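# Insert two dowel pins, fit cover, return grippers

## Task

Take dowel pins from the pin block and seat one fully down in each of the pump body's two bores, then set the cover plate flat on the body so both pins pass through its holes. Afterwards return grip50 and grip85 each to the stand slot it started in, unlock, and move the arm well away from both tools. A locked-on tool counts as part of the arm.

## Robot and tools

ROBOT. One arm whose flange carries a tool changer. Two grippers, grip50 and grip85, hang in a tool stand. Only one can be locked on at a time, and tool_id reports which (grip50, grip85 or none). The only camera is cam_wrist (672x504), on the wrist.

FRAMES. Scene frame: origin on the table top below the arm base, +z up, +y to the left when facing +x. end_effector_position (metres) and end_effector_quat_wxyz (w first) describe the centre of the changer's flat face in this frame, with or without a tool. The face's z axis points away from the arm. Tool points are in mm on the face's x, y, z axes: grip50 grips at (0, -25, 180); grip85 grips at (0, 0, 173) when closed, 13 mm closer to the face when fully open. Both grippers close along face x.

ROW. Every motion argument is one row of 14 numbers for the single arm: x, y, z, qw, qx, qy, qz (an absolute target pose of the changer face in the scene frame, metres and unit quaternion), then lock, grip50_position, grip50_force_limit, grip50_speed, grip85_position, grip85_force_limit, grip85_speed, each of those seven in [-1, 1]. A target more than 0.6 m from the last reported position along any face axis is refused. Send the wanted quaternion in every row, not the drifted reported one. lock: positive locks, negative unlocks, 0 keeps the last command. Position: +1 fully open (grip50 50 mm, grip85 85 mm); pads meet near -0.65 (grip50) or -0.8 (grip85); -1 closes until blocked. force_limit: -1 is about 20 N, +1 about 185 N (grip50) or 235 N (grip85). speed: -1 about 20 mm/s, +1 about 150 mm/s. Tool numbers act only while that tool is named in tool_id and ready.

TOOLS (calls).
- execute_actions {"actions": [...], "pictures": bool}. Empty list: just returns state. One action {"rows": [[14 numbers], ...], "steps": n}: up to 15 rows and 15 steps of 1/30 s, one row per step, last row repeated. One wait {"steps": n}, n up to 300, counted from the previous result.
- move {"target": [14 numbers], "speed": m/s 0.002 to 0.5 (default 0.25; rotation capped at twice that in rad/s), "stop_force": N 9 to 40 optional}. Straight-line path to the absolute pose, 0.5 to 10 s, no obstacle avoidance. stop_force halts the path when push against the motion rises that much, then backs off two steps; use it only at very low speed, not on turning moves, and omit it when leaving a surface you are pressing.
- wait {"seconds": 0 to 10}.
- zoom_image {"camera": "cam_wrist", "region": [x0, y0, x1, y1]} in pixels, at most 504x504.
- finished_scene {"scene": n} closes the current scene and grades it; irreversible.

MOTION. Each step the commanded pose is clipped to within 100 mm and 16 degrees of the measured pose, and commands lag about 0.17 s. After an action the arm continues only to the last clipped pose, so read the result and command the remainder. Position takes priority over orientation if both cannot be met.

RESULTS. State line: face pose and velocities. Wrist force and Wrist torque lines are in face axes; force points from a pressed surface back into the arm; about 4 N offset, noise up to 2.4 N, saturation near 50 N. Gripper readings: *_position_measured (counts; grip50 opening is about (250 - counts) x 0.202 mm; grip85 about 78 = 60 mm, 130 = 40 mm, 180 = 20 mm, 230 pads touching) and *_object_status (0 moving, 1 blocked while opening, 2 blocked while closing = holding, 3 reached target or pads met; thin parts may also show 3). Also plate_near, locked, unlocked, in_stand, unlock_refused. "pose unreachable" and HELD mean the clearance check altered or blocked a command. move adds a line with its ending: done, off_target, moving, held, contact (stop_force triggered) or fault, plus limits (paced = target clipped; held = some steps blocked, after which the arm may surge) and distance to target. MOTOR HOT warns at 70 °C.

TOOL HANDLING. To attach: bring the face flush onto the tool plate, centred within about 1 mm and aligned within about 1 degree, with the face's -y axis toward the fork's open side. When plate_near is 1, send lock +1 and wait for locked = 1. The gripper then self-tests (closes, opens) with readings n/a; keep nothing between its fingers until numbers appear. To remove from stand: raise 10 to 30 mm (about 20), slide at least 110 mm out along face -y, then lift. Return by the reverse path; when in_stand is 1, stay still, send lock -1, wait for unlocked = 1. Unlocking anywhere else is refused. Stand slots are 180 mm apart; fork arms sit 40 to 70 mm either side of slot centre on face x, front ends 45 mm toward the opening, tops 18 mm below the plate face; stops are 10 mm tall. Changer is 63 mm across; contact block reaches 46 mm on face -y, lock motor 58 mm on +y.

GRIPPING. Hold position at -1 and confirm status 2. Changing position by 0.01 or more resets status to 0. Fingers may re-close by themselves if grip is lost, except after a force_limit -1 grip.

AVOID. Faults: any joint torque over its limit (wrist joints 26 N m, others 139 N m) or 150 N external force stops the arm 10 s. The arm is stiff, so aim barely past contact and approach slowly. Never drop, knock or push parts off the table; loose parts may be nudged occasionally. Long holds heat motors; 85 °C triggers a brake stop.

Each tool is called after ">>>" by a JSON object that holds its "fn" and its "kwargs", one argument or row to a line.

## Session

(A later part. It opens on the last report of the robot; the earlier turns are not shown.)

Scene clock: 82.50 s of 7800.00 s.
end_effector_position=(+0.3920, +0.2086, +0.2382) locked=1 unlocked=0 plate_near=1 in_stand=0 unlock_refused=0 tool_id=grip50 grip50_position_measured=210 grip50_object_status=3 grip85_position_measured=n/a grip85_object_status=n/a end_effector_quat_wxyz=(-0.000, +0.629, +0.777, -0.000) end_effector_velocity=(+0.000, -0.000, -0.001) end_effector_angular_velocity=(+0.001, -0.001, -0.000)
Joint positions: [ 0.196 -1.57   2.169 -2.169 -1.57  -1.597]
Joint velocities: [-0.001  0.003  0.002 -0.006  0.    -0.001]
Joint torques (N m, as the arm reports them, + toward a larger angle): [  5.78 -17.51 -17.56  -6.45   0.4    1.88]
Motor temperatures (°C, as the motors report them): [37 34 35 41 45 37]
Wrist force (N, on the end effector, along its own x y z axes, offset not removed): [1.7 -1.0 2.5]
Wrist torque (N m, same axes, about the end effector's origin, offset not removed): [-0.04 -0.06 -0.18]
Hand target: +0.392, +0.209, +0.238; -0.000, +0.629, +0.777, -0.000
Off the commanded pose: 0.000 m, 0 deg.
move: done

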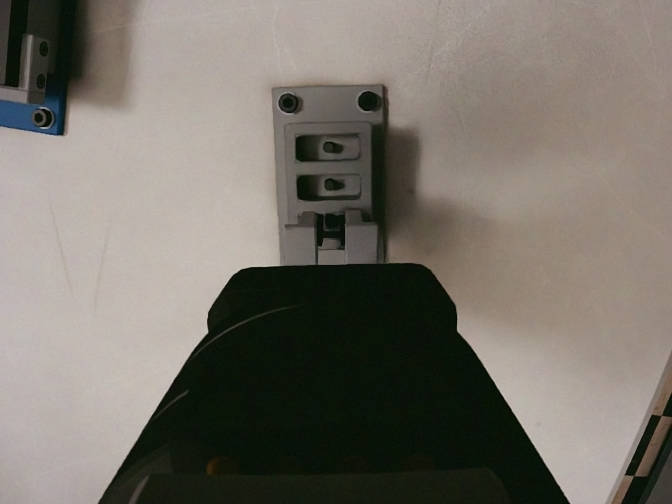

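>>> {"fn": "move", "kwargs": {
  "target": [0.3920,0.2086,0.238,0,0.6293,0.7771,0,0,-1,0.2,-0.5,0,0,0],
  "speed": 0.01
}}

>>> {"fn": "move", "kwargs": {
  "target": [0.3920,0.2086,0.30,0,0.6293,0.7771,0,0,-1,0.2,-0.5,0,0,0],
  "speed": 0.03
}}

>>> {"fn": "zoom_image", "kwargs": {
  "camera": "cam_wrist",
  "region": [290,180,370,270]
}}

Scene clock: 86.80 s of 7800.00 s.
end_effector_position=(+0.3920, +0.2086, +0.2380) locked=1 unlocked=0 plate_near=1 in_stand=0 unlock_refused=0 tool_id=grip50 grip50_position_measured=256 grip50_object_status=3 grip85_position_measured=n/a grip85_object_status=n/a end_effector_quat_wxyz=(-0.000, +0.629, +0.777, -0.000) end_effector_velocity=(+0.001, +0.000, +0.001) end_effector_angular_velocity=(-0.000, -0.002, +0.001)
Joint positions: [ 0.196 -1.569  2.17  -2.17  -1.57  -1.597]
Joint velocities: [ 0.     0.    -0.001 -0.001 -0.    -0.   ]
Joint torques (N m, as the arm reports them, + toward a larger angle): [ 13.74 -18.62 -18.08  -6.23   0.63   1.99]
Motor temperatures (°C, as the motors report them): [37 34 35 41 45 37]
Wrist force (N, on the end effector, along its own x y z axes, offset not removed): [0.1 0.6 -0.2]
Wrist torque (N m, same axes, about the end effector's origin, offset not removed): [-0.17 0.09 -0.20]
Hand target: +0.392, +0.209, +0.238; +0.000, +0.629, +0.777, -0.000
Off the commanded pose: 0.000 m, 0 deg.
After step 90, 0.60 s passed at rest.
move: done

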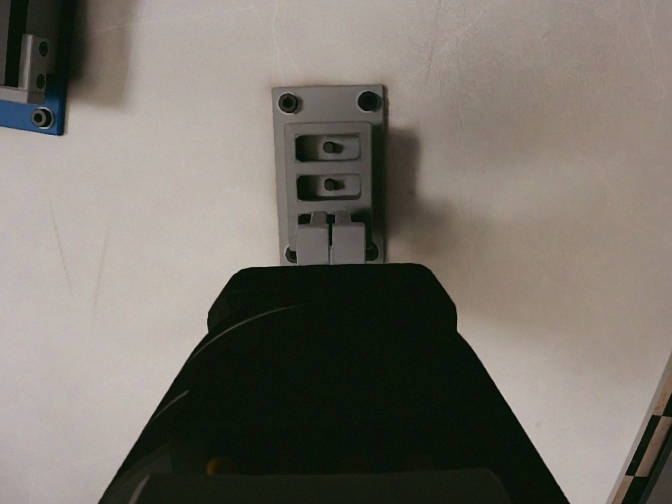

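Scene clock: 89.23 s of 7800.00 s.
end_effector_position=(+0.3922, +0.2086, +0.2996) locked=1 unlocked=0 plate_near=1 in_stand=0 unlock_refused=0 tool_id=grip50 grip50_position_measured=256 grip50_object_status=3 grip85_position_measured=n/a grip85_object_status=n/a end_effector_quat_wxyz=(+0.000, +0.629, +0.777, +0.000) end_effector_velocity=(-0.000, -0.000, +0.003) end_effector_angular_velocity=(+0.000, -0.001, +0.000)
Joint positions: [ 0.196 -1.652  2.068 -1.986 -1.57  -1.597]
Joint velocities: [-0.001 -0.005 -0.005  0.008  0.    -0.001]
Joint torques (N m, as the arm reports them, + toward a larger angle): [-13.16 -37.01 -37.38  -1.91   0.67  -1.99]
Motor temperatures (°C, as the motors report them): [37 34 35 41 45 37]
Wrist force (N, on the end effector, along its own x y z axes, offset not removed): [0.3 0.1 3.3]
Wrist torque (N m, same axes, about the end effector's origin, offset not removed): [0.01 0.09 -0.17]
Hand target: +0.392, +0.209, +0.300; +0.000, +0.629, +0.777, +0.000
Off the commanded pose: 0.000 m, 0 deg.
move: done

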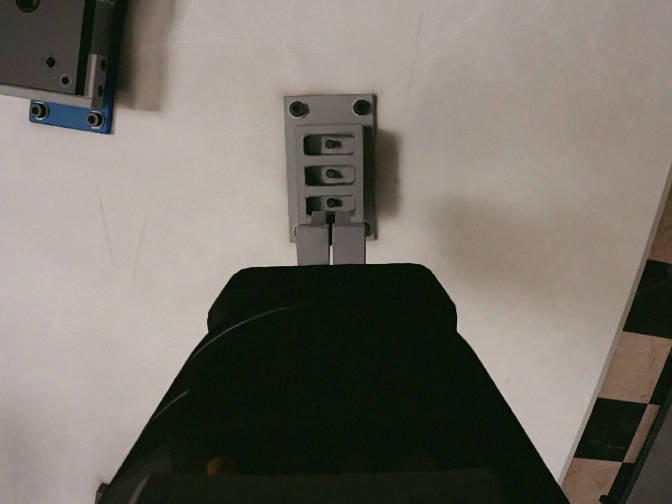

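Region (290, 180, 370, 270) of cam_wrist's 672x504 image, scaled by 5.600, with more detail than that image has.

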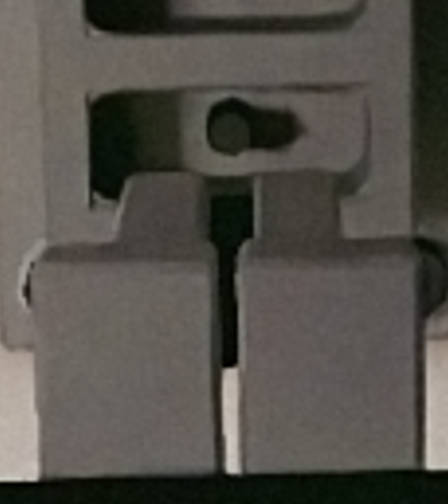

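>>> {"fn": "move", "kwargs": {
  "target": [0.3920,0.2086,0.262,0,0.6293,0.7771,0,0,-1,0.2,-0.5,0,0,0],
  "speed": 0.03
}}

>>> {"fn": "move", "kwargs": {
  "target": [0.3920,0.2086,0.232,0,0.6293,0.7771,0,0,-1,0.2,-0.5,0,0,0],
  "speed": 0.004,
  "stop_force": 9
}}

>>> {"fn": "zoom_image", "kwargs": {
  "camera": "cam_wrist",
  "region": [290,180,370,270]
}}

Scene clock: 97.43 s of 7800.00 s.
end_effector_position=(+0.3919, +0.2086, +0.2624) locked=1 unlocked=0 plate_near=1 in_stand=0 unlock_refused=0 tool_id=grip50 grip50_position_measured=256 grip50_object_status=3 grip85_position_measured=n/a grip85_object_status=n/a end_effector_quat_wxyz=(-0.000, +0.629, +0.777, -0.000) end_effector_velocity=(+0.000, -0.000, -0.003) end_effector_angular_velocity=(-0.001, +0.000, -0.001)
Joint positions: [ 0.196 -1.606  2.132 -2.096 -1.57  -1.597]
Joint velocities: [-0.001  0.005  0.005 -0.009 -0.     0.001]
Joint torques (N m, as the arm reports them, + toward a larger angle): [ -1.72 -15.24 -17.97  -6.     0.87   0.75]
Motor temperatures (°C, as the motors report them): [37 34 35 41 45 37]
Wrist force (N, on the end effector, along its own x y z axes, offset not removed): [1.9 -0.9 4.6]
Wrist torque (N m, same axes, about the end effector's origin, offset not removed): [0.01 0.04 -0.10]
Hand target: +0.392, +0.209, +0.262; -0.000, +0.629, +0.777, -0.000
Off the commanded pose: 0.000 m, 0 deg.
After step 90, 3.57 s passed at rest.
move: done

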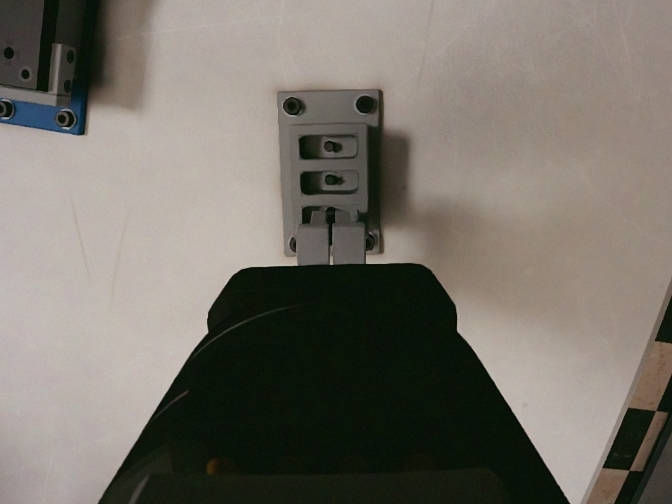

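Scene clock: 104.73 s of 7800.00 s.
end_effector_position=(+0.3919, +0.2086, +0.2347) locked=1 unlocked=0 plate_near=1 in_stand=0 unlock_refused=0 tool_id=grip50 grip50_position_measured=256 grip50_object_status=3 grip85_position_measured=n/a grip85_object_status=n/a end_effector_quat_wxyz=(+0.000, +0.629, +0.777, +0.000) end_effector_velocity=(+0.000, -0.000, +0.001) end_effector_angular_velocity=(+0.000, +0.004, -0.001)
Joint positions: [ 0.196 -1.564  2.175 -2.18  -1.57  -1.597]
Joint velocities: [-0.    -0.    -0.003  0.007  0.001  0.   ]
Joint torques (N m, as the arm reports them, + toward a larger angle): [ 12.3  -24.85 -24.06  -1.24   0.95   1.85]
Motor temperatures (°C, as the motors report them): [37 34 35 41 45 37]
Wrist force (N, on the end effector, along its own x y z axes, offset not removed): [-1.5 -6.4 -36.9]
Wrist torque (N m, same axes, about the end effector's origin, offset not removed): [1.97 -0.11 -0.06]
Hand target: +0.392, +0.209, +0.235; +0.000, +0.629, +0.777, +0.000
Off the commanded pose: 0.003 m, 0 deg.
move: contact

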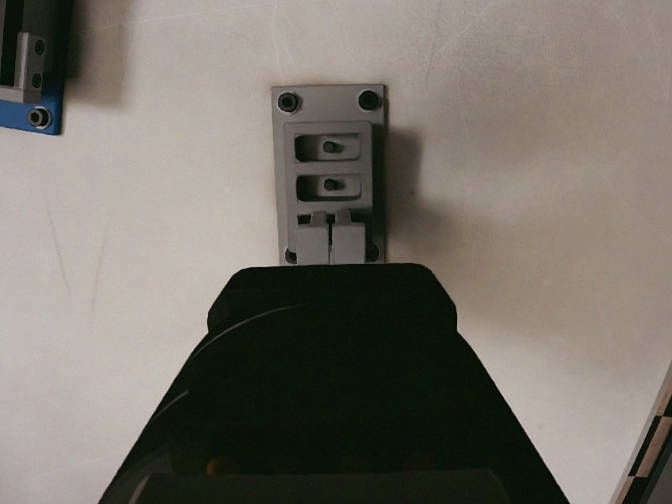

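Region (290, 180, 370, 270) of cam_wrist's 672x504 image, scaled by 5.600, with more detail than that image has.

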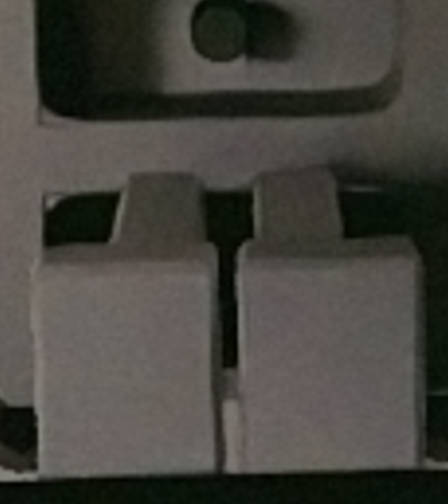

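>>> {"fn": "move", "kwargs": {
  "target": [0.3920,0.2086,0.2375,0,0.6293,0.7771,0,0,-0.39,0.2,-0.5,0,0,0],
  "speed": 0.004
}}

>>> {"fn": "zoom_image", "kwargs": {
  "camera": "cam_wrist",
  "region": [300,190,360,260]
}}

Scene clock: 116.27 s of 7800.00 s.
end_effector_position=(+0.3920, +0.2086, +0.2374) locked=1 unlocked=0 plate_near=1 in_stand=0 unlock_refused=0 tool_id=grip50 grip50_position_measured=210 grip50_object_status=3 grip85_position_measured=n/a grip85_object_status=n/a end_effector_quat_wxyz=(+0.000, +0.629, +0.777, +0.000) end_effector_velocity=(-0.000, -0.000, +0.001) end_effector_angular_velocity=(+0.000, +0.000, -0.001)
Joint positions: [ 0.196 -1.568  2.171 -2.172 -1.57  -1.597]
Joint velocities: [-0.001 -0.003 -0.001  0.004  0.    -0.   ]
Joint torques (N m, as the arm reports them, + toward a larger angle): [  2.4  -40.22 -35.28  -2.2    1.21   1.84]
Motor temperatures (°C, as the motors report them): [37 34 35 41 45 37]
Wrist force (N, on the end effector, along its own x y z axes, offset not removed): [0.3 -1.7 1.4]
Wrist torque (N m, same axes, about the end effector's origin, offset not removed): [-0.12 -0.01 -0.24]
Hand target: +0.392, +0.209, +0.237; +0.000, +0.629, +0.777, +0.000
Off the commanded pose: 0.000 m, 0 deg.
After step 90, 7.67 s passed at rest.
move: done

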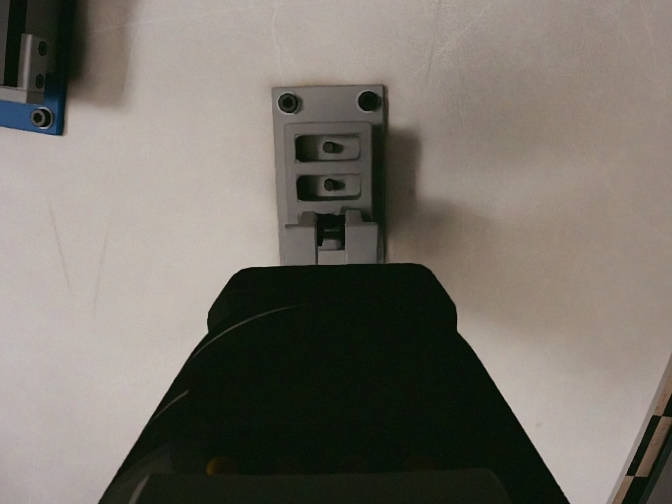

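Region (300, 190, 360, 260) of cam_wrist's 672x504 image, scaled by 7.200, with more detail than that image has; it fills the left 432 columns of this view, and the rest is white.

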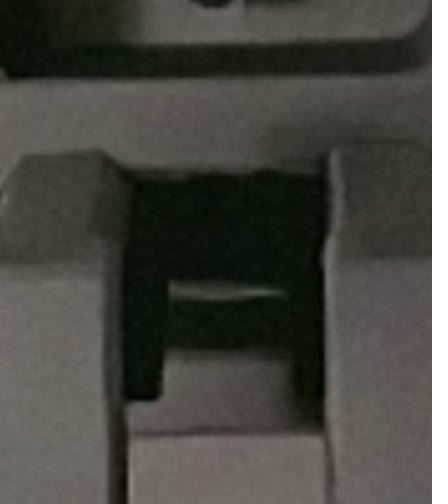

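>>> {"fn": "move", "kwargs": {
  "target": [0.3920,0.2086,0.30,0,0.6293,0.7771,0,0,-0.1,-1,0,1,-1,0],
  "speed": 0.05
}}

>>> {"fn": "zoom_image", "kwargs": {
  "camera": "cam_wrist",
  "region": [230, 100, 430, 250]
}}

Scene clock: 130.17 s of 7800.00 s.
end_effector_position=(+0.3922, +0.2087, +0.2997) locked=1 unlocked=0 plate_near=1 in_stand=0 unlock_refused=0 tool_id=grip50 grip50_position_measured=167 grip50_object_status=3 grip85_position_measured=n/a grip85_object_status=n/a end_effector_quat_wxyz=(+0.000, +0.629, +0.777, +0.000) end_effector_velocity=(+0.000, +0.000, +0.003) end_effector_angular_velocity=(+0.000, -0.001, +0.000)
Joint positions: [ 0.196 -1.652  2.068 -1.986 -1.57  -1.597]
Joint velocities: [ 0.    -0.002 -0.006  0.007 -0.     0.   ]
Joint torques (N m, as the arm reports them, + toward a larger angle): [ -6.17 -38.27 -37.86  -1.95  -2.17  -1.65]
Motor temperatures (°C, as the motors report them): [37 34 35 41 45 37]
Wrist force (N, on the end effector, along its own x y z axes, offset not removed): [-0.8 -1.1 0.2]
Wrist torque (N m, same axes, about the end effector's origin, offset not removed): [-0.12 0.22 -0.08]
Hand target: +0.392, +0.209, +0.300; +0.000, +0.629, +0.777, +0.000
Off the commanded pose: 0.000 m, 0 deg.
After step 90, 9.20 s passed at rest.
move: done

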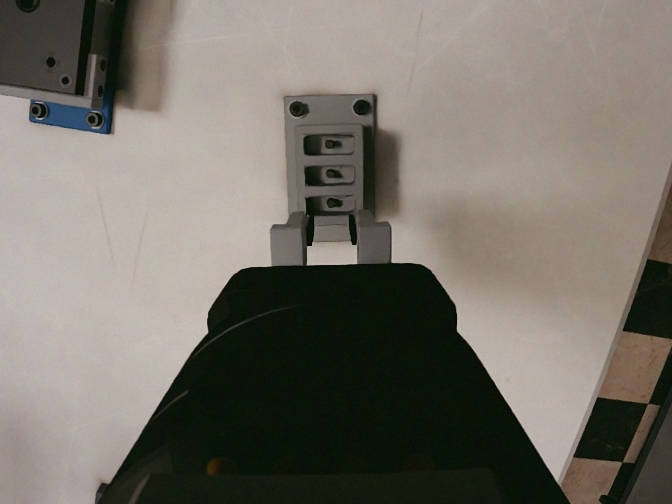

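Region (230, 100, 430, 250) of cam_wrist's 672x504 image, scaled by 2.520, with more detail than that image has; it fills the top 378 rows of this view, and the rest is white.

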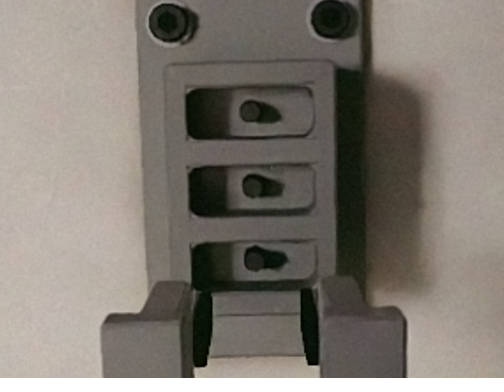

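>>> {"fn": "move", "kwargs": {
  "target": [0.3920,0.2086,0.258,0,0.6293,0.7771,0,0,-0.39,-1,0,1,-1,0],
  "speed": 0.04
}}

>>> {"fn": "zoom_image", "kwargs": {
  "camera": "cam_wrist",
  "region": [230, 120, 430, 290]
}}

Scene clock: 145.57 s of 7800.00 s.
end_effector_position=(+0.3919, +0.2085, +0.2584) locked=1 unlocked=0 plate_near=1 in_stand=0 unlock_refused=0 tool_id=grip50 grip50_position_measured=210 grip50_object_status=3 grip85_position_measured=n/a grip85_object_status=n/a end_effector_quat_wxyz=(-0.000, +0.629, +0.777, -0.000) end_effector_velocity=(-0.000, +0.000, -0.002) end_effector_angular_velocity=(-0.000, -0.002, +0.000)
Joint positions: [ 0.196 -1.601  2.139 -2.108 -1.57  -1.597]
Joint velocities: [ 0.001  0.003  0.004 -0.009 -0.     0.001]
Joint torques (N m, as the arm reports them, + toward a larger angle): [ -3.05 -16.82 -19.85  -6.08  -2.29   0.54]
Motor temperatures (°C, as the motors report them): [37 34 35 41 45 37]
Wrist force (N, on the end effector, along its own x y z axes, offset not removed): [-1.4 -0.1 1.5]
Wrist torque (N m, same axes, about the end effector's origin, offset not removed): [0.09 0.25 0.00]
Hand target: +0.392, +0.209, +0.258; -0.000, +0.629, +0.777, -0.000
Off the commanded pose: 0.000 m, 0 deg.
After step 90, 10.97 s passed at rest.
move: done

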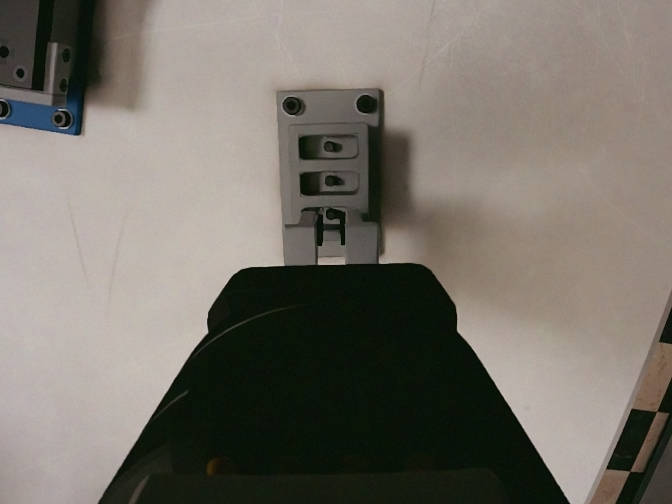

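Region (230, 120, 430, 290) of cam_wrist's 672x504 image, scaled by 2.520, with more detail than that image has; it fills the top 428 rows of this view, and the rest is white.

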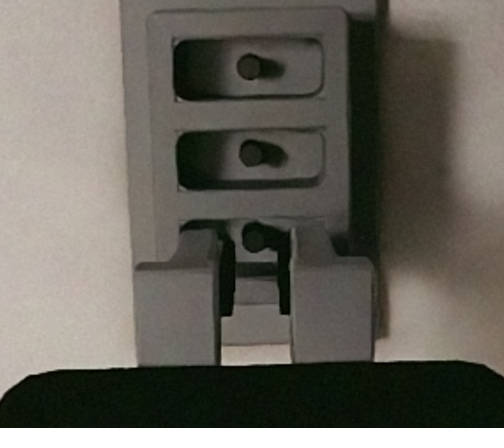

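>>> {"fn": "move", "kwargs": {
  "target": [0.3911,0.2084,0.240,0,0.6293,0.7771,0,0,-0.39,-1,0,1,-1,0],
  "speed": 0.006,
  "stop_force": 12
}}

>>> {"fn": "zoom_image", "kwargs": {
  "camera": "cam_wrist",
  "region": [270, 150, 390, 270]
}}

Scene clock: 163.13 s of 7800.00 s.
end_effector_position=(+0.3911, +0.2084, +0.2402) locked=1 unlocked=0 plate_near=1 in_stand=0 unlock_refused=0 tool_id=grip50 grip50_position_measured=210 grip50_object_status=3 grip85_position_measured=n/a grip85_object_status=n/a end_effector_quat_wxyz=(-0.000, +0.629, +0.777, -0.000) end_effector_velocity=(+0.000, +0.000, -0.001) end_effector_angular_velocity=(+0.000, -0.000, +0.000)
Joint positions: [ 0.196 -1.575  2.169 -2.163 -1.57  -1.597]
Joint velocities: [ 0.     0.002  0.001 -0.003  0.    -0.   ]
Joint torques (N m, as the arm reports them, + toward a larger angle): [-12.79 -17.36 -17.42  -6.25  -1.83  -1.7 ]
Motor temperatures (°C, as the motors report them): [37 34 35 41 45 37]
Wrist force (N, on the end effector, along its own x y z axes, offset not removed): [1.3 1.7 0.1]
Wrist torque (N m, same axes, about the end effector's origin, offset not removed): [-0.03 0.15 -0.23]
Hand target: +0.391, +0.208, +0.240; -0.000, +0.629, +0.777, -0.000
Off the commanded pose: 0.000 m, 0 deg.
After step 90, 11.33 s passed at rest.
move: done

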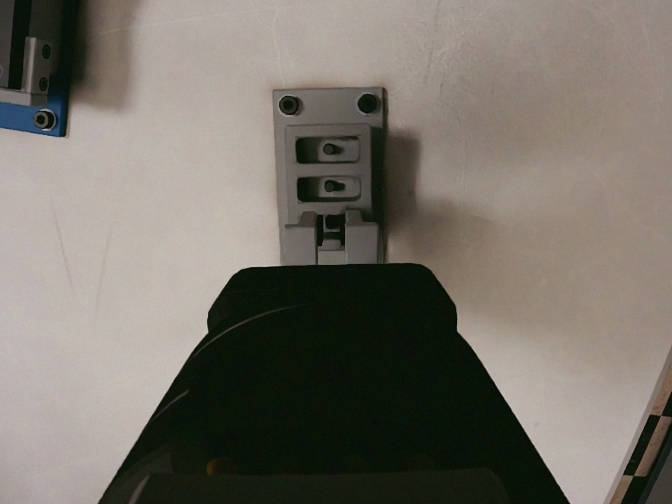

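Region (270, 150, 390, 270) of cam_wrist's 672x504 image, scaled by 4.200, with more detail than that image has.

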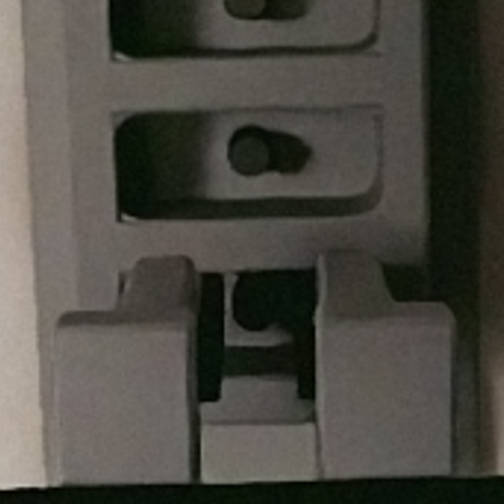

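>>> {"fn": "execute_actions", "kwargs": {
  "actions": [
    {"rows":[[0.3911,0.2084,0.2385,0,0.6293,0.7771,0,0,-1,0,-0.5,1,-1,0]],"steps":15}
  ]
}}

>>> {"fn": "execute_actions", "kwargs": {
  "actions": [
    {"rows":[[0.3911,0.2084,0.2385,0,0.6293,0.7771,0,0,-1,0,-0.5,1,-1,0]],"steps":15}
  ]
}}

>>> {"fn": "zoom_image", "kwargs": {
  "camera": "cam_wrist",
  "region": [270, 150, 390, 270]
}}

Scene clock: 168.87 s of 7800.00 s.
end_effector_position=(+0.3911, +0.2084, +0.2385) locked=1 unlocked=0 plate_near=1 in_stand=0 unlock_refused=0 tool_id=grip50 grip50_position_measured=255 grip50_object_status=3 grip85_position_measured=n/a grip85_object_status=n/a end_effector_quat_wxyz=(-0.000, +0.629, +0.777, -0.000) end_effector_velocity=(-0.000, +0.000, +0.000) end_effector_angular_velocity=(+0.000, -0.002, +0.002)
Joint positions: [ 0.196 -1.573  2.171 -2.168 -1.57  -1.597]
Joint velocities: [ 0.    -0.001  0.001 -0.002 -0.    -0.001]
Joint torques (N m, as the arm reports them, + toward a larger angle): [-12.24 -17.32 -17.8   -5.89  -1.1   -1.6 ]
Motor temperatures (°C, as the motors report them): [37 34 35 41 45 37]
Wrist force (N, on the end effector, along its own x y z axes, offset not removed): [3.4 1.6 2.7]
Wrist torque (N m, same axes, about the end effector's origin, offset not removed): [-0.05 -0.17 -0.12]
Hand target: +0.391, +0.208, +0.239; -0.000, +0.629, +0.777, -0.000
Off the commanded pose: 0.000 m, 0 deg.
Steps of this call (steps 1 to 90: nothing new was sent; then 2.23 s passed at rest; steps 91 to 105: all 15 steps of this action). Readings (end_effector_position | what the end effector reports):
91: (+0.3910, +0.2084, +0.2400) | locked=1 unlocked=0 plate_near=1 in_stand=0 unlock_refused=0 tool_id=grip50 grip50_position_measured=219 grip50_object_status=0 grip85_position_measured=n/a grip85_object_status=n/a
92: (+0.3911, +0.2084, +0.2399) | locked=1 unlocked=0 plate_near=1 in_stand=0 unlock_refused=0 tool_id=grip50 grip50_position_measured=227 grip50_object_status=0 grip85_position_measured=n/a grip85_object_status=n/a
94: (+0.3911, +0.2084, +0.2394) | locked=1 unlocked=0 plate_near=1 in_stand=0 unlock_refused=0 tool_id=grip50 grip50_position_measured=245 grip50_object_status=0 grip85_position_measured=n/a grip85_object_status=n/a
98: (+0.3911, +0.2084, +0.2388) | locked=1 unlocked=0 plate_near=1 in_stand=0 unlock_refused=0 tool_id=grip50 grip50_position_measured=255 grip50_object_status=0 grip85_position_measured=n/a grip85_object_status=n/a
105: the state above

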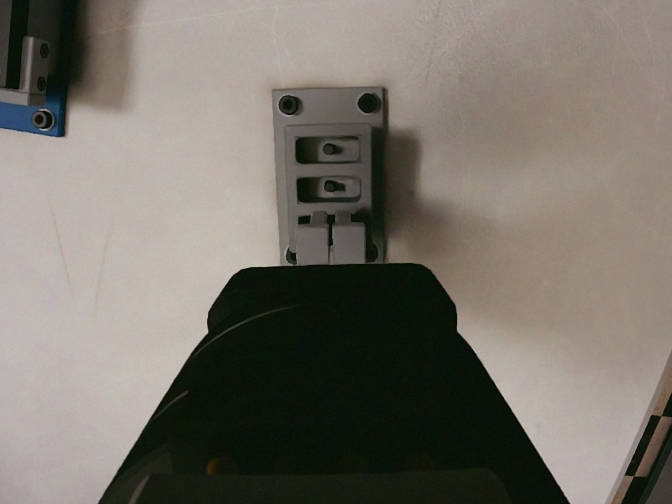

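Scene clock: 169.37 s of 7800.00 s.
end_effector_position=(+0.3911, +0.2084, +0.2385) locked=1 unlocked=0 plate_near=1 in_stand=0 unlock_refused=0 tool_id=grip50 grip50_position_measured=255 grip50_object_status=3 grip85_position_measured=n/a grip85_object_status=n/a end_effector_quat_wxyz=(+0.000, +0.629, +0.777, -0.000) end_effector_velocity=(-0.001, -0.000, -0.000) end_effector_angular_velocity=(-0.001, +0.001, -0.000)
Joint positions: [ 0.196 -1.572  2.171 -2.168 -1.57  -1.597]
Joint velocities: [ 0.    -0.     0.001  0.    -0.001  0.   ]
Joint torques (N m, as the arm reports them, + toward a larger angle): [-12.51 -17.8  -18.61  -6.1   -1.06  -1.4 ]
Motor temperatures (°C, as the motors report them): [37 34 35 41 45 37]
Wrist force (N, on the end effector, along its own x y z axes, offset not removed): [2.5 -0.6 0.5]
Wrist torque (N m, same axes, about the end effector's origin, offset not removed): [-0.01 -0.03 -0.18]
Hand target: +0.391, +0.208, +0.239; -0.000, +0.629, +0.777, -0.000
Off the commanded pose: 0.000 m, 0 deg.
Steps of this call (steps 1 to 15: all 15 steps of this action). Readings (end_effector_position | what the end effector reports):
1: (+0.3911, +0.2084, +0.2385) | locked=1 unlocked=0 plate_near=1 in_stand=0 unlock_refused=0 tool_id=grip50 grip50_position_measured=255 grip50_object_status=3 grip85_position_measured=n/a grip85_object_status=n/a
2: (+0.3911, +0.2084, +0.2385) | locked=1 unlocked=0 plate_near=1 in_stand=0 unlock_refused=0 tool_id=grip50 grip50_position_measured=255 grip50_object_status=3 grip85_position_measured=n/a grip85_object_status=n/a
4: (+0.3911, +0.2084, +0.2385) | locked=1 unlocked=0 plate_near=1 in_stand=0 unlock_refused=0 tool_id=grip50 grip50_position_measured=255 grip50_object_status=3 grip85_position_measured=n/a grip85_object_status=n/a
8: (+0.3911, +0.2084, +0.2385) | locked=1 unlocked=0 plate_near=1 in_stand=0 unlock_refused=0 tool_id=grip50 grip50_position_measured=255 grip50_object_status=3 grip85_position_measured=n/a grip85_object_status=n/a
15: the state above

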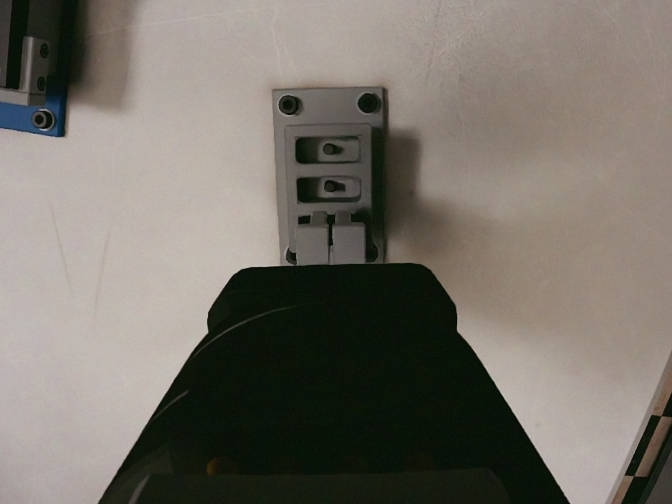

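Region (270, 150, 390, 270) of cam_wrist's 672x504 image, scaled by 4.200, with more detail than that image has.

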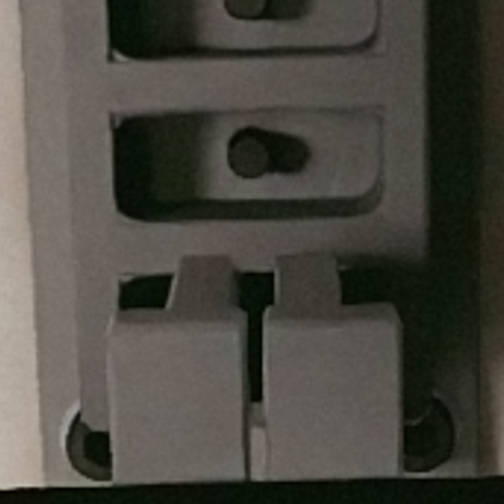

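>>> {"fn": "move", "kwargs": {
  "target": [0.3911,0.2084,0.258,0,0.6293,0.7771,0,0,-0.39,-1,0,1,-1,0],
  "speed": 0.03
}}

>>> {"fn": "move", "kwargs": {
  "target": [0.3950,0.2092,0.258,0,0.6293,0.7771,0,0,-0.39,-1,0,1,-1,0],
  "speed": 0.01
}}

>>> {"fn": "move", "kwargs": {
  "target": [0.3950,0.2092,0.228,0,0.6293,0.7771,0,0,-0.39,-1,0,1,-1,0],
  "speed": 0.005,
  "stop_force": 10
}}

>>> {"fn": "zoom_image", "kwargs": {
  "camera": "cam_wrist",
  "region": [270, 150, 390, 270]
}}

Scene clock: 197.53 s of 7800.00 s.
end_effector_position=(+0.3912, +0.2084, +0.2577) locked=1 unlocked=0 plate_near=1 in_stand=0 unlock_refused=0 tool_id=grip50 grip50_position_measured=210 grip50_object_status=3 grip85_position_measured=n/a grip85_object_status=n/a end_effector_quat_wxyz=(+0.000, +0.629, +0.777, +0.000) end_effector_velocity=(+0.000, +0.000, +0.003) end_effector_angular_velocity=(-0.000, -0.000, +0.000)
Joint positions: [ 0.196 -1.601  2.142 -2.11  -1.57  -1.597]
Joint velocities: [ 0.001 -0.004 -0.006  0.01  -0.     0.   ]
Joint torques (N m, as the arm reports them, + toward a larger angle): [ -9.68 -36.95 -35.33  -1.82  -0.71  -0.94]
Motor temperatures (°C, as the motors report them): [37 34 35 41 45 37]
Wrist force (N, on the end effector, along its own x y z axes, offset not removed): [-0.4 0.6 3.4]
Wrist torque (N m, same axes, about the end effector's origin, offset not removed): [0.02 0.11 -0.01]
Hand target: +0.391, +0.208, +0.258; +0.000, +0.629, +0.777, +0.000
Off the commanded pose: 0.000 m, 0 deg.
After step 90, 24.17 s passed at rest.
move: done

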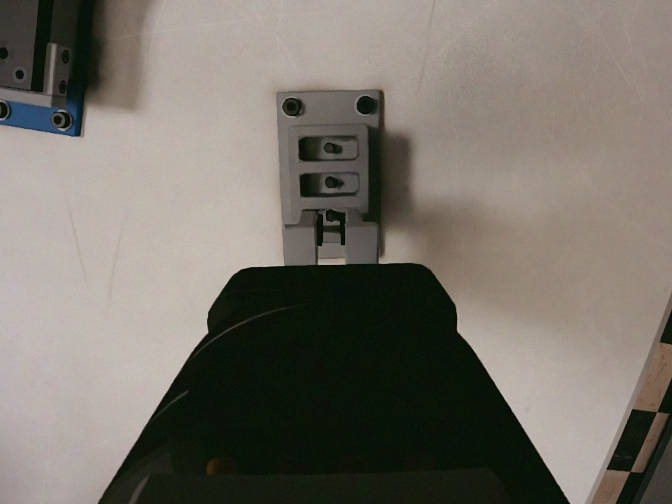

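Scene clock: 198.23 s of 7800.00 s.
end_effector_position=(+0.3948, +0.2091, +0.2580) locked=1 unlocked=0 plate_near=1 in_stand=0 unlock_refused=0 tool_id=grip50 grip50_position_measured=210 grip50_object_status=3 grip85_position_measured=n/a grip85_object_status=n/a end_effector_quat_wxyz=(+0.000, +0.629, +0.777, +0.000) end_effector_velocity=(+0.002, +0.001, +0.001) end_effector_angular_velocity=(-0.000, -0.001, -0.001)
Joint positions: [ 0.196 -1.593  2.132 -2.109 -1.57  -1.596]
Joint velocities: [ 0.001  0.005 -0.006  0.001 -0.001  0.002]
Joint torques (N m, as the arm reports them, + toward a larger angle): [ 13.22 -17.76 -35.8   -2.29  -0.52   1.96]
Motor temperatures (°C, as the motors report them): [37 34 35 41 45 37]
Wrist force (N, on the end effector, along its own x y z axes, offset not removed): [0.4 -1.1 2.1]
Wrist torque (N m, same axes, about the end effector's origin, offset not removed): [-0.15 0.08 -0.20]
Hand target: +0.395, +0.209, +0.258; +0.000, +0.629, +0.777, +0.000
Off the commanded pose: 0.000 m, 0 deg.
move: done

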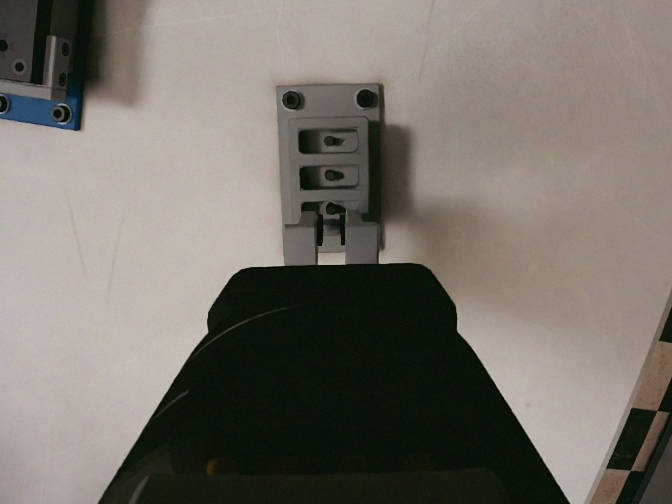

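Scene clock: 201.67 s of 7800.00 s.
end_effector_position=(+0.3949, +0.2092, +0.2427) locked=1 unlocked=0 plate_near=1 in_stand=0 unlock_refused=0 tool_id=grip50 grip50_position_measured=210 grip50_object_status=3 grip85_position_measured=n/a grip85_object_status=n/a end_effector_quat_wxyz=(+0.000, +0.629, +0.777, +0.000) end_effector_velocity=(-0.000, -0.000, -0.000) end_effector_angular_velocity=(-0.001, +0.006, -0.001)
Joint positions: [ 0.196 -1.57   2.156 -2.156 -1.57  -1.596]
Joint velocities: [-0.001  0.    -0.001  0.007  0.     0.   ]
Joint torques (N m, as the arm reports them, + toward a larger angle): [ 13.05 -24.96 -22.52   0.59  -0.49   1.88]
Motor temperatures (°C, as the motors report them): [37 34 35 41 45 37]
Wrist force (N, on the end effector, along its own x y z axes, offset not removed): [0.6 -3.1 -35.8]
Wrist torque (N m, same axes, about the end effector's origin, offset not removed): [0.91 0.18 -0.09]
Hand target: +0.395, +0.209, +0.243; +0.000, +0.629, +0.777, +0.000
Off the commanded pose: 0.015 m, 0 deg.
move: contact

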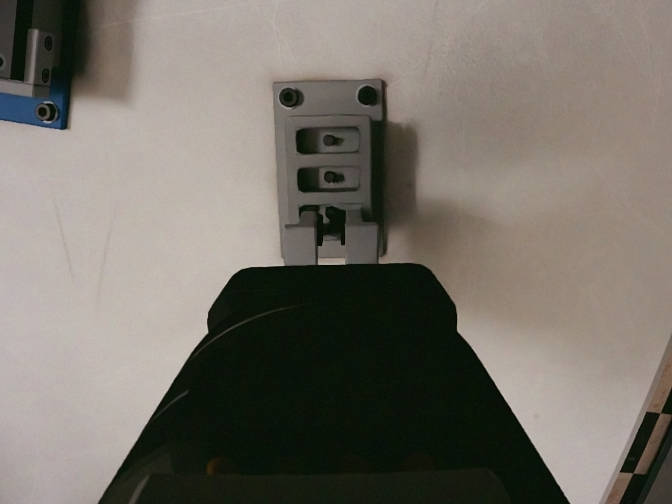

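Region (270, 150, 390, 270) of cam_wrist's 672x504 image, scaled by 4.200, with more detail than that image has.

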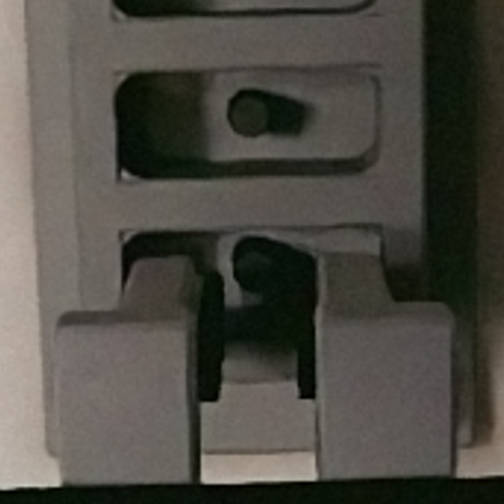

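>>> {"fn": "move", "kwargs": {
  "target": [0.3949,0.2092,0.250,0,0.6293,0.7771,0,0,-0.39,-1,0,1,-1,0],
  "speed": 0.02
}}

>>> {"fn": "move", "kwargs": {
  "target": [0.3928,0.2087,0.250,0,0.6293,0.7771,0,0,-0.39,-1,0,1,-1,0],
  "speed": 0.005
}}

>>> {"fn": "move", "kwargs": {
  "target": [0.3928,0.2087,0.215,0,0.6293,0.7771,0,0,-0.39,-1,0,1,-1,0],
  "speed": 0.004,
  "stop_force": 10
}}

>>> {"fn": "zoom_image", "kwargs": {
  "camera": "cam_wrist",
  "region": [270, 150, 390, 270]
}}

Scene clock: 212.13 s of 7800.00 s.
end_effector_position=(+0.3949, +0.2092, +0.2496) locked=1 unlocked=0 plate_near=1 in_stand=0 unlock_refused=0 tool_id=grip50 grip50_position_measured=210 grip50_object_status=3 grip85_position_measured=n/a grip85_object_status=n/a end_effector_quat_wxyz=(+0.000, +0.629, +0.777, +0.000) end_effector_velocity=(-0.000, +0.001, +0.004) end_effector_angular_velocity=(+0.001, -0.001, +0.002)
Joint positions: [ 0.196 -1.58   2.145 -2.134 -1.57  -1.596]
Joint velocities: [ 0.002 -0.006 -0.005  0.009  0.    -0.   ]
Joint torques (N m, as the arm reports them, + toward a larger angle): [ 13.56 -38.18 -35.49  -1.82  -0.53   1.94]
Motor temperatures (°C, as the motors report them): [37 34 35 41 45 37]
Wrist force (N, on the end effector, along its own x y z axes, offset not removed): [0.8 -0.6 1.5]
Wrist torque (N m, same axes, about the end effector's origin, offset not removed): [0.10 0.09 0.11]
Hand target: +0.395, +0.209, +0.250; +0.000, +0.629, +0.777, +0.000
Off the commanded pose: 0.000 m, 0 deg.
After step 90, 6.73 s passed at rest.
move: done

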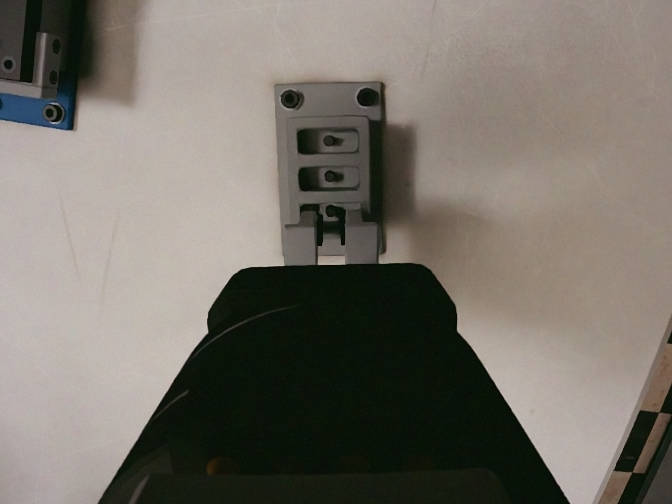

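Scene clock: 212.83 s of 7800.00 s.
end_effector_position=(+0.3929, +0.2088, +0.2500) locked=1 unlocked=0 plate_near=1 in_stand=0 unlock_refused=0 tool_id=grip50 grip50_position_measured=210 grip50_object_status=3 grip85_position_measured=n/a grip85_object_status=n/a end_effector_quat_wxyz=(+0.000, +0.629, +0.777, +0.000) end_effector_velocity=(-0.001, -0.001, +0.000) end_effector_angular_velocity=(-0.000, -0.000, +0.000)
Joint positions: [ 0.196 -1.586  2.149 -2.133 -1.57  -1.597]
Joint velocities: [-0.001 -0.003  0.002  0.001 -0.    -0.001]
Joint torques (N m, as the arm reports them, + toward a larger angle): [-15.37 -40.28 -18.88  -2.21  -0.29  -1.82]
Motor temperatures (°C, as the motors report them): [37 34 35 41 45 37]
Wrist force (N, on the end effector, along its own x y z axes, offset not removed): [2.4 0.6 0.9]
Wrist torque (N m, same axes, about the end effector's origin, offset not removed): [0.03 0.01 -0.26]
Hand target: +0.393, +0.209, +0.250; -0.000, +0.629, +0.777, -0.000
Off the commanded pose: 0.000 m, 0 deg.
move: done

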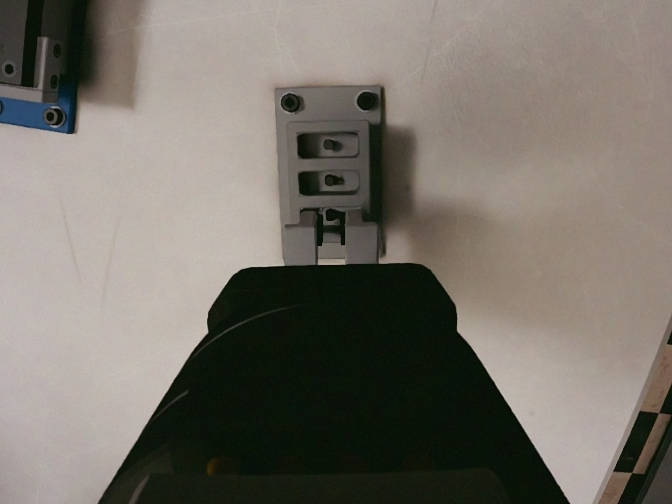

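Scene clock: 219.30 s of 7800.00 s.
end_effector_position=(+0.3928, +0.2087, +0.2257) locked=1 unlocked=0 plate_near=1 in_stand=0 unlock_refused=0 tool_id=grip50 grip50_position_measured=210 grip50_object_status=3 grip85_position_measured=n/a grip85_object_status=n/a end_effector_quat_wxyz=(+0.000, +0.629, +0.777, +0.000) end_effector_velocity=(+0.000, -0.000, +0.001) end_effector_angular_velocity=(-0.001, +0.003, -0.001)
Joint positions: [ 0.196 -1.547  2.186 -2.208 -1.57  -1.597]
Joint velocities: [-0.     0.001 -0.004  0.007 -0.     0.   ]
Joint torques (N m, as the arm reports them, + toward a larger angle): [  1.13 -21.43 -18.49  -0.2   -0.08   1.78]
Motor temperatures (°C, as the motors report them): [37 34 35 41 45 37]
Wrist force (N, on the end effector, along its own x y z axes, offset not removed): [-0.2 -5.5 -45.3]
Wrist torque (N m, same axes, about the end effector's origin, offset not removed): [1.68 0.10 -0.08]
Hand target: +0.393, +0.209, +0.226; +0.000, +0.629, +0.777, +0.000
Off the commanded pose: 0.011 m, 0 deg.
move: contact

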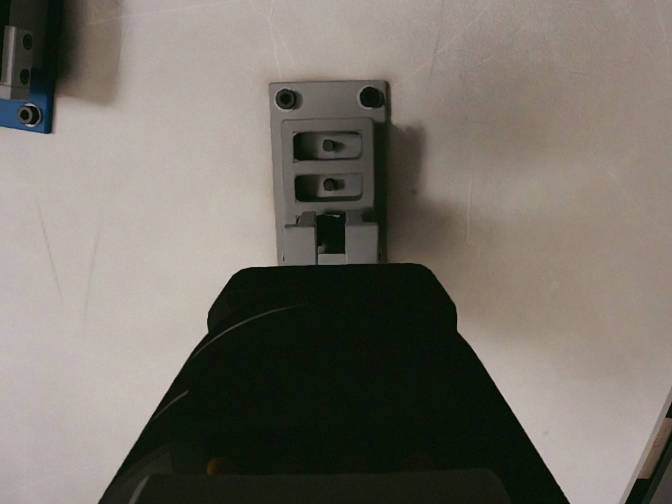

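Region (270, 150, 390, 270) of cam_wrist's 672x504 image, scaled by 4.200, with more detail than that image has.

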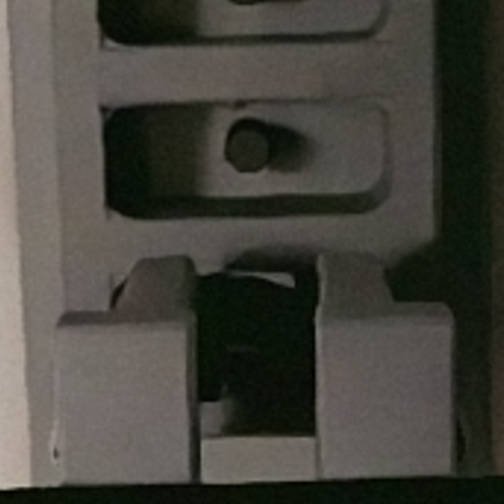

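>>> {"fn": "move", "kwargs": {
  "target": [0.3928,0.2087,0.2285,0,0.6293,0.7771,0,0,-0.39,-1,0,1,-1,0],
  "speed": 0.005
}}

>>> {"fn": "execute_actions", "kwargs": {
  "actions": [
    {"rows":[[0.3928,0.2087,0.2285,0,0.6293,0.7771,0,0,-1,0,-0.5,1,-1,0]],"steps":15}
  ],
  "pictures": false
}}

>>> {"fn": "execute_actions", "kwargs": {
  "actions": [
    {"rows":[[0.3928,0.2087,0.2285,0,0.6293,0.7771,0,0,-1,0,-0.5,1,-1,0]],"steps":15}
  ]
}}

Scene clock: 222.47 s of 7800.00 s.
end_effector_position=(+0.3928, +0.2087, +0.2283) locked=1 unlocked=0 plate_near=1 in_stand=0 unlock_refused=0 tool_id=grip50 grip50_position_measured=210 grip50_object_status=3 grip85_position_measured=n/a grip85_object_status=n/a end_effector_quat_wxyz=(+0.000, +0.629, +0.777, +0.000) end_effector_velocity=(-0.000, -0.000, +0.002) end_effector_angular_velocity=(-0.000, -0.000, -0.001)
Joint positions: [ 0.196 -1.552  2.182 -2.2   -1.57  -1.597]
Joint velocities: [ 0.    -0.003 -0.001  0.005 -0.     0.001]
Joint torques (N m, as the arm reports them, + toward a larger angle): [ -9.83 -37.95 -32.96  -2.05  -0.01   0.83]
Motor temperatures (°C, as the motors report them): [37 34 35 41 45 37]
Wrist force (N, on the end effector, along its own x y z axes, offset not removed): [2.0 -0.2 0.4]
Wrist torque (N m, same axes, about the end effector's origin, offset not removed): [-0.04 -0.09 -0.14]
Hand target: +0.393, +0.209, +0.228; +0.000, +0.629, +0.777, +0.000
Off the commanded pose: 0.000 m, 0 deg.
move: done

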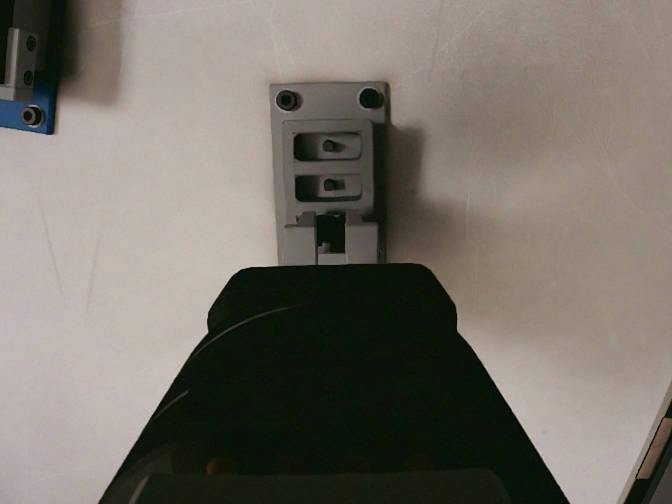

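Scene clock: 222.97 s of 7800.00 s.
end_effector_position=(+0.3928, +0.2087, +0.2285) locked=1 unlocked=0 plate_near=1 in_stand=0 unlock_refused=0 tool_id=grip50 grip50_position_measured=244 grip50_object_status=2 grip85_position_measured=n/a grip85_object_status=n/a end_effector_quat_wxyz=(+0.000, +0.629, +0.777, -0.000) end_effector_velocity=(-0.000, +0.000, +0.000) end_effector_angular_velocity=(+0.000, -0.001, +0.000)
Joint positions: [ 0.196 -1.552  2.182 -2.199 -1.57  -1.597]
Joint velocities: [ 0.    -0.001  0.    -0.001  0.    -0.   ]
Joint torques (N m, as the arm reports them, + toward a larger angle): [ -9.8  -41.88 -36.32  -2.04   3.     0.39]
Motor temperatures (°C, as the motors report them): [37 34 35 41 45 37]
Wrist force (N, on the end effector, along its own x y z axes, offset not removed): [-8.0 -1.5 7.6]
Wrist torque (N m, same axes, about the end effector's origin, offset not removed): [-0.55 -1.36 -0.18]
Hand target: +0.393, +0.209, +0.228; +0.000, +0.629, +0.777, +0.000
Off the commanded pose: 0.000 m, 0 deg.
Steps of this call (steps 1 to 15: all 15 steps of this action). Readings (end_effector_position | what the end effector reports):
1: (+0.3928, +0.2087, +0.2284) | locked=1 unlocked=0 plate_near=1 in_stand=0 unlock_refused=0 tool_id=grip50 grip50_position_measured=219 grip50_object_status=0 grip85_position_measured=n/a grip85_object_status=n/a
2: (+0.3928, +0.2087, +0.2284) | locked=1 unlocked=0 plate_near=1 in_stand=0 unlock_refused=0 tool_id=grip50 grip50_position_measured=227 grip50_object_status=0 grip85_position_measured=n/a grip85_object_status=n/a
4: (+0.3928, +0.2087, +0.2284) | locked=1 unlocked=0 plate_near=1 in_stand=0 unlock_refused=0 tool_id=grip50 grip50_position_measured=244 grip50_object_status=0 grip85_position_measured=n/a grip85_object_status=n/a
8: (+0.3928, +0.2087, +0.2285) | locked=1 unlocked=0 plate_near=1 in_stand=0 unlock_refused=0 tool_id=grip50 grip50_position_measured=244 grip50_object_status=0 grip85_position_measured=n/a grip85_object_status=n/a
15: the state above

Scene clock: 223.47 s of 7800.00 s.
end_effector_position=(+0.3928, +0.2087, +0.2285) locked=1 unlocked=0 plate_near=1 in_stand=0 unlock_refused=0 tool_id=grip50 grip50_position_measured=244 grip50_object_status=2 grip85_position_measured=n/a grip85_object_status=n/a end_effector_quat_wxyz=(+0.000, +0.629, +0.777, -0.000) end_effector_velocity=(+0.000, -0.000, +0.001) end_effector_angular_velocity=(+0.001, -0.003, -0.000)
Joint positions: [ 0.196 -1.552  2.182 -2.199 -1.57  -1.597]
Joint velocities: [-0.    -0.002 -0.001 -0.     0.    -0.   ]
Joint torques (N m, as the arm reports them, + toward a larger angle): [ -9.58 -41.46 -36.42  -2.23   5.42  -0.69]
Motor temperatures (°C, as the motors report them): [37 34 35 41 45 37]
Wrist force (N, on the end effector, along its own x y z axes, offset not removed): [-4.3 0.7 8.4]
Wrist torque (N m, same axes, about the end effector's origin, offset not removed): [-0.40 -1.65 -0.39]
Hand target: +0.393, +0.209, +0.228; +0.000, +0.629, +0.777, -0.000
Off the commanded pose: 0.000 m, 0 deg.
Steps of this call (steps 1 to 15: all 15 steps of this action). Readings (end_effector_position | what the end effector reports):
1: (+0.3928, +0.2087, +0.2285) | locked=1 unlocked=0 plate_near=1 in_stand=0 unlock_refused=0 tool_id=grip50 grip50_position_measured=244 grip50_object_status=2 grip85_position_measured=n/a grip85_object_status=n/a
2: (+0.3928, +0.2087, +0.2285) | locked=1 unlocked=0 plate_near=1 in_stand=0 unlock_refused=0 tool_id=grip50 grip50_position_measured=244 grip50_object_status=2 grip85_position_measured=n/a grip85_object_status=n/a
4: (+0.3928, +0.2087, +0.2285) | locked=1 unlocked=0 plate_near=1 in_stand=0 unlock_refused=0 tool_id=grip50 grip50_position_measured=244 grip50_object_status=2 grip85_position_measured=n/a grip85_object_status=n/a
8: (+0.3928, +0.2087, +0.2285) | locked=1 unlocked=0 plate_near=1 in_stand=0 unlock_refused=0 tool_id=grip50 grip50_position_measured=244 grip50_object_status=2 grip85_position_measured=n/a grip85_object_status=n/a
15: the state above

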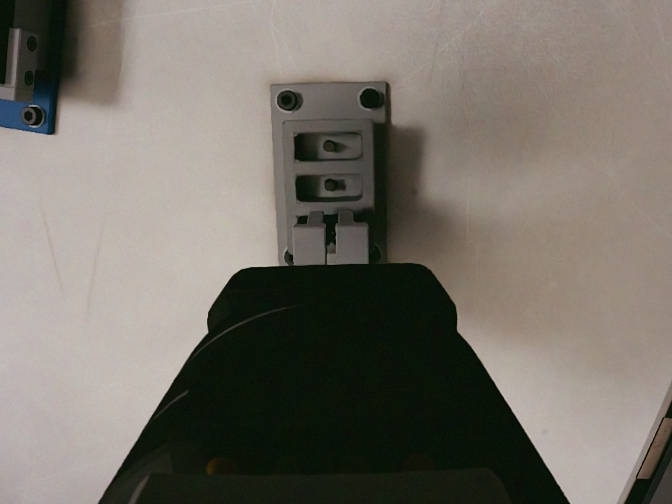

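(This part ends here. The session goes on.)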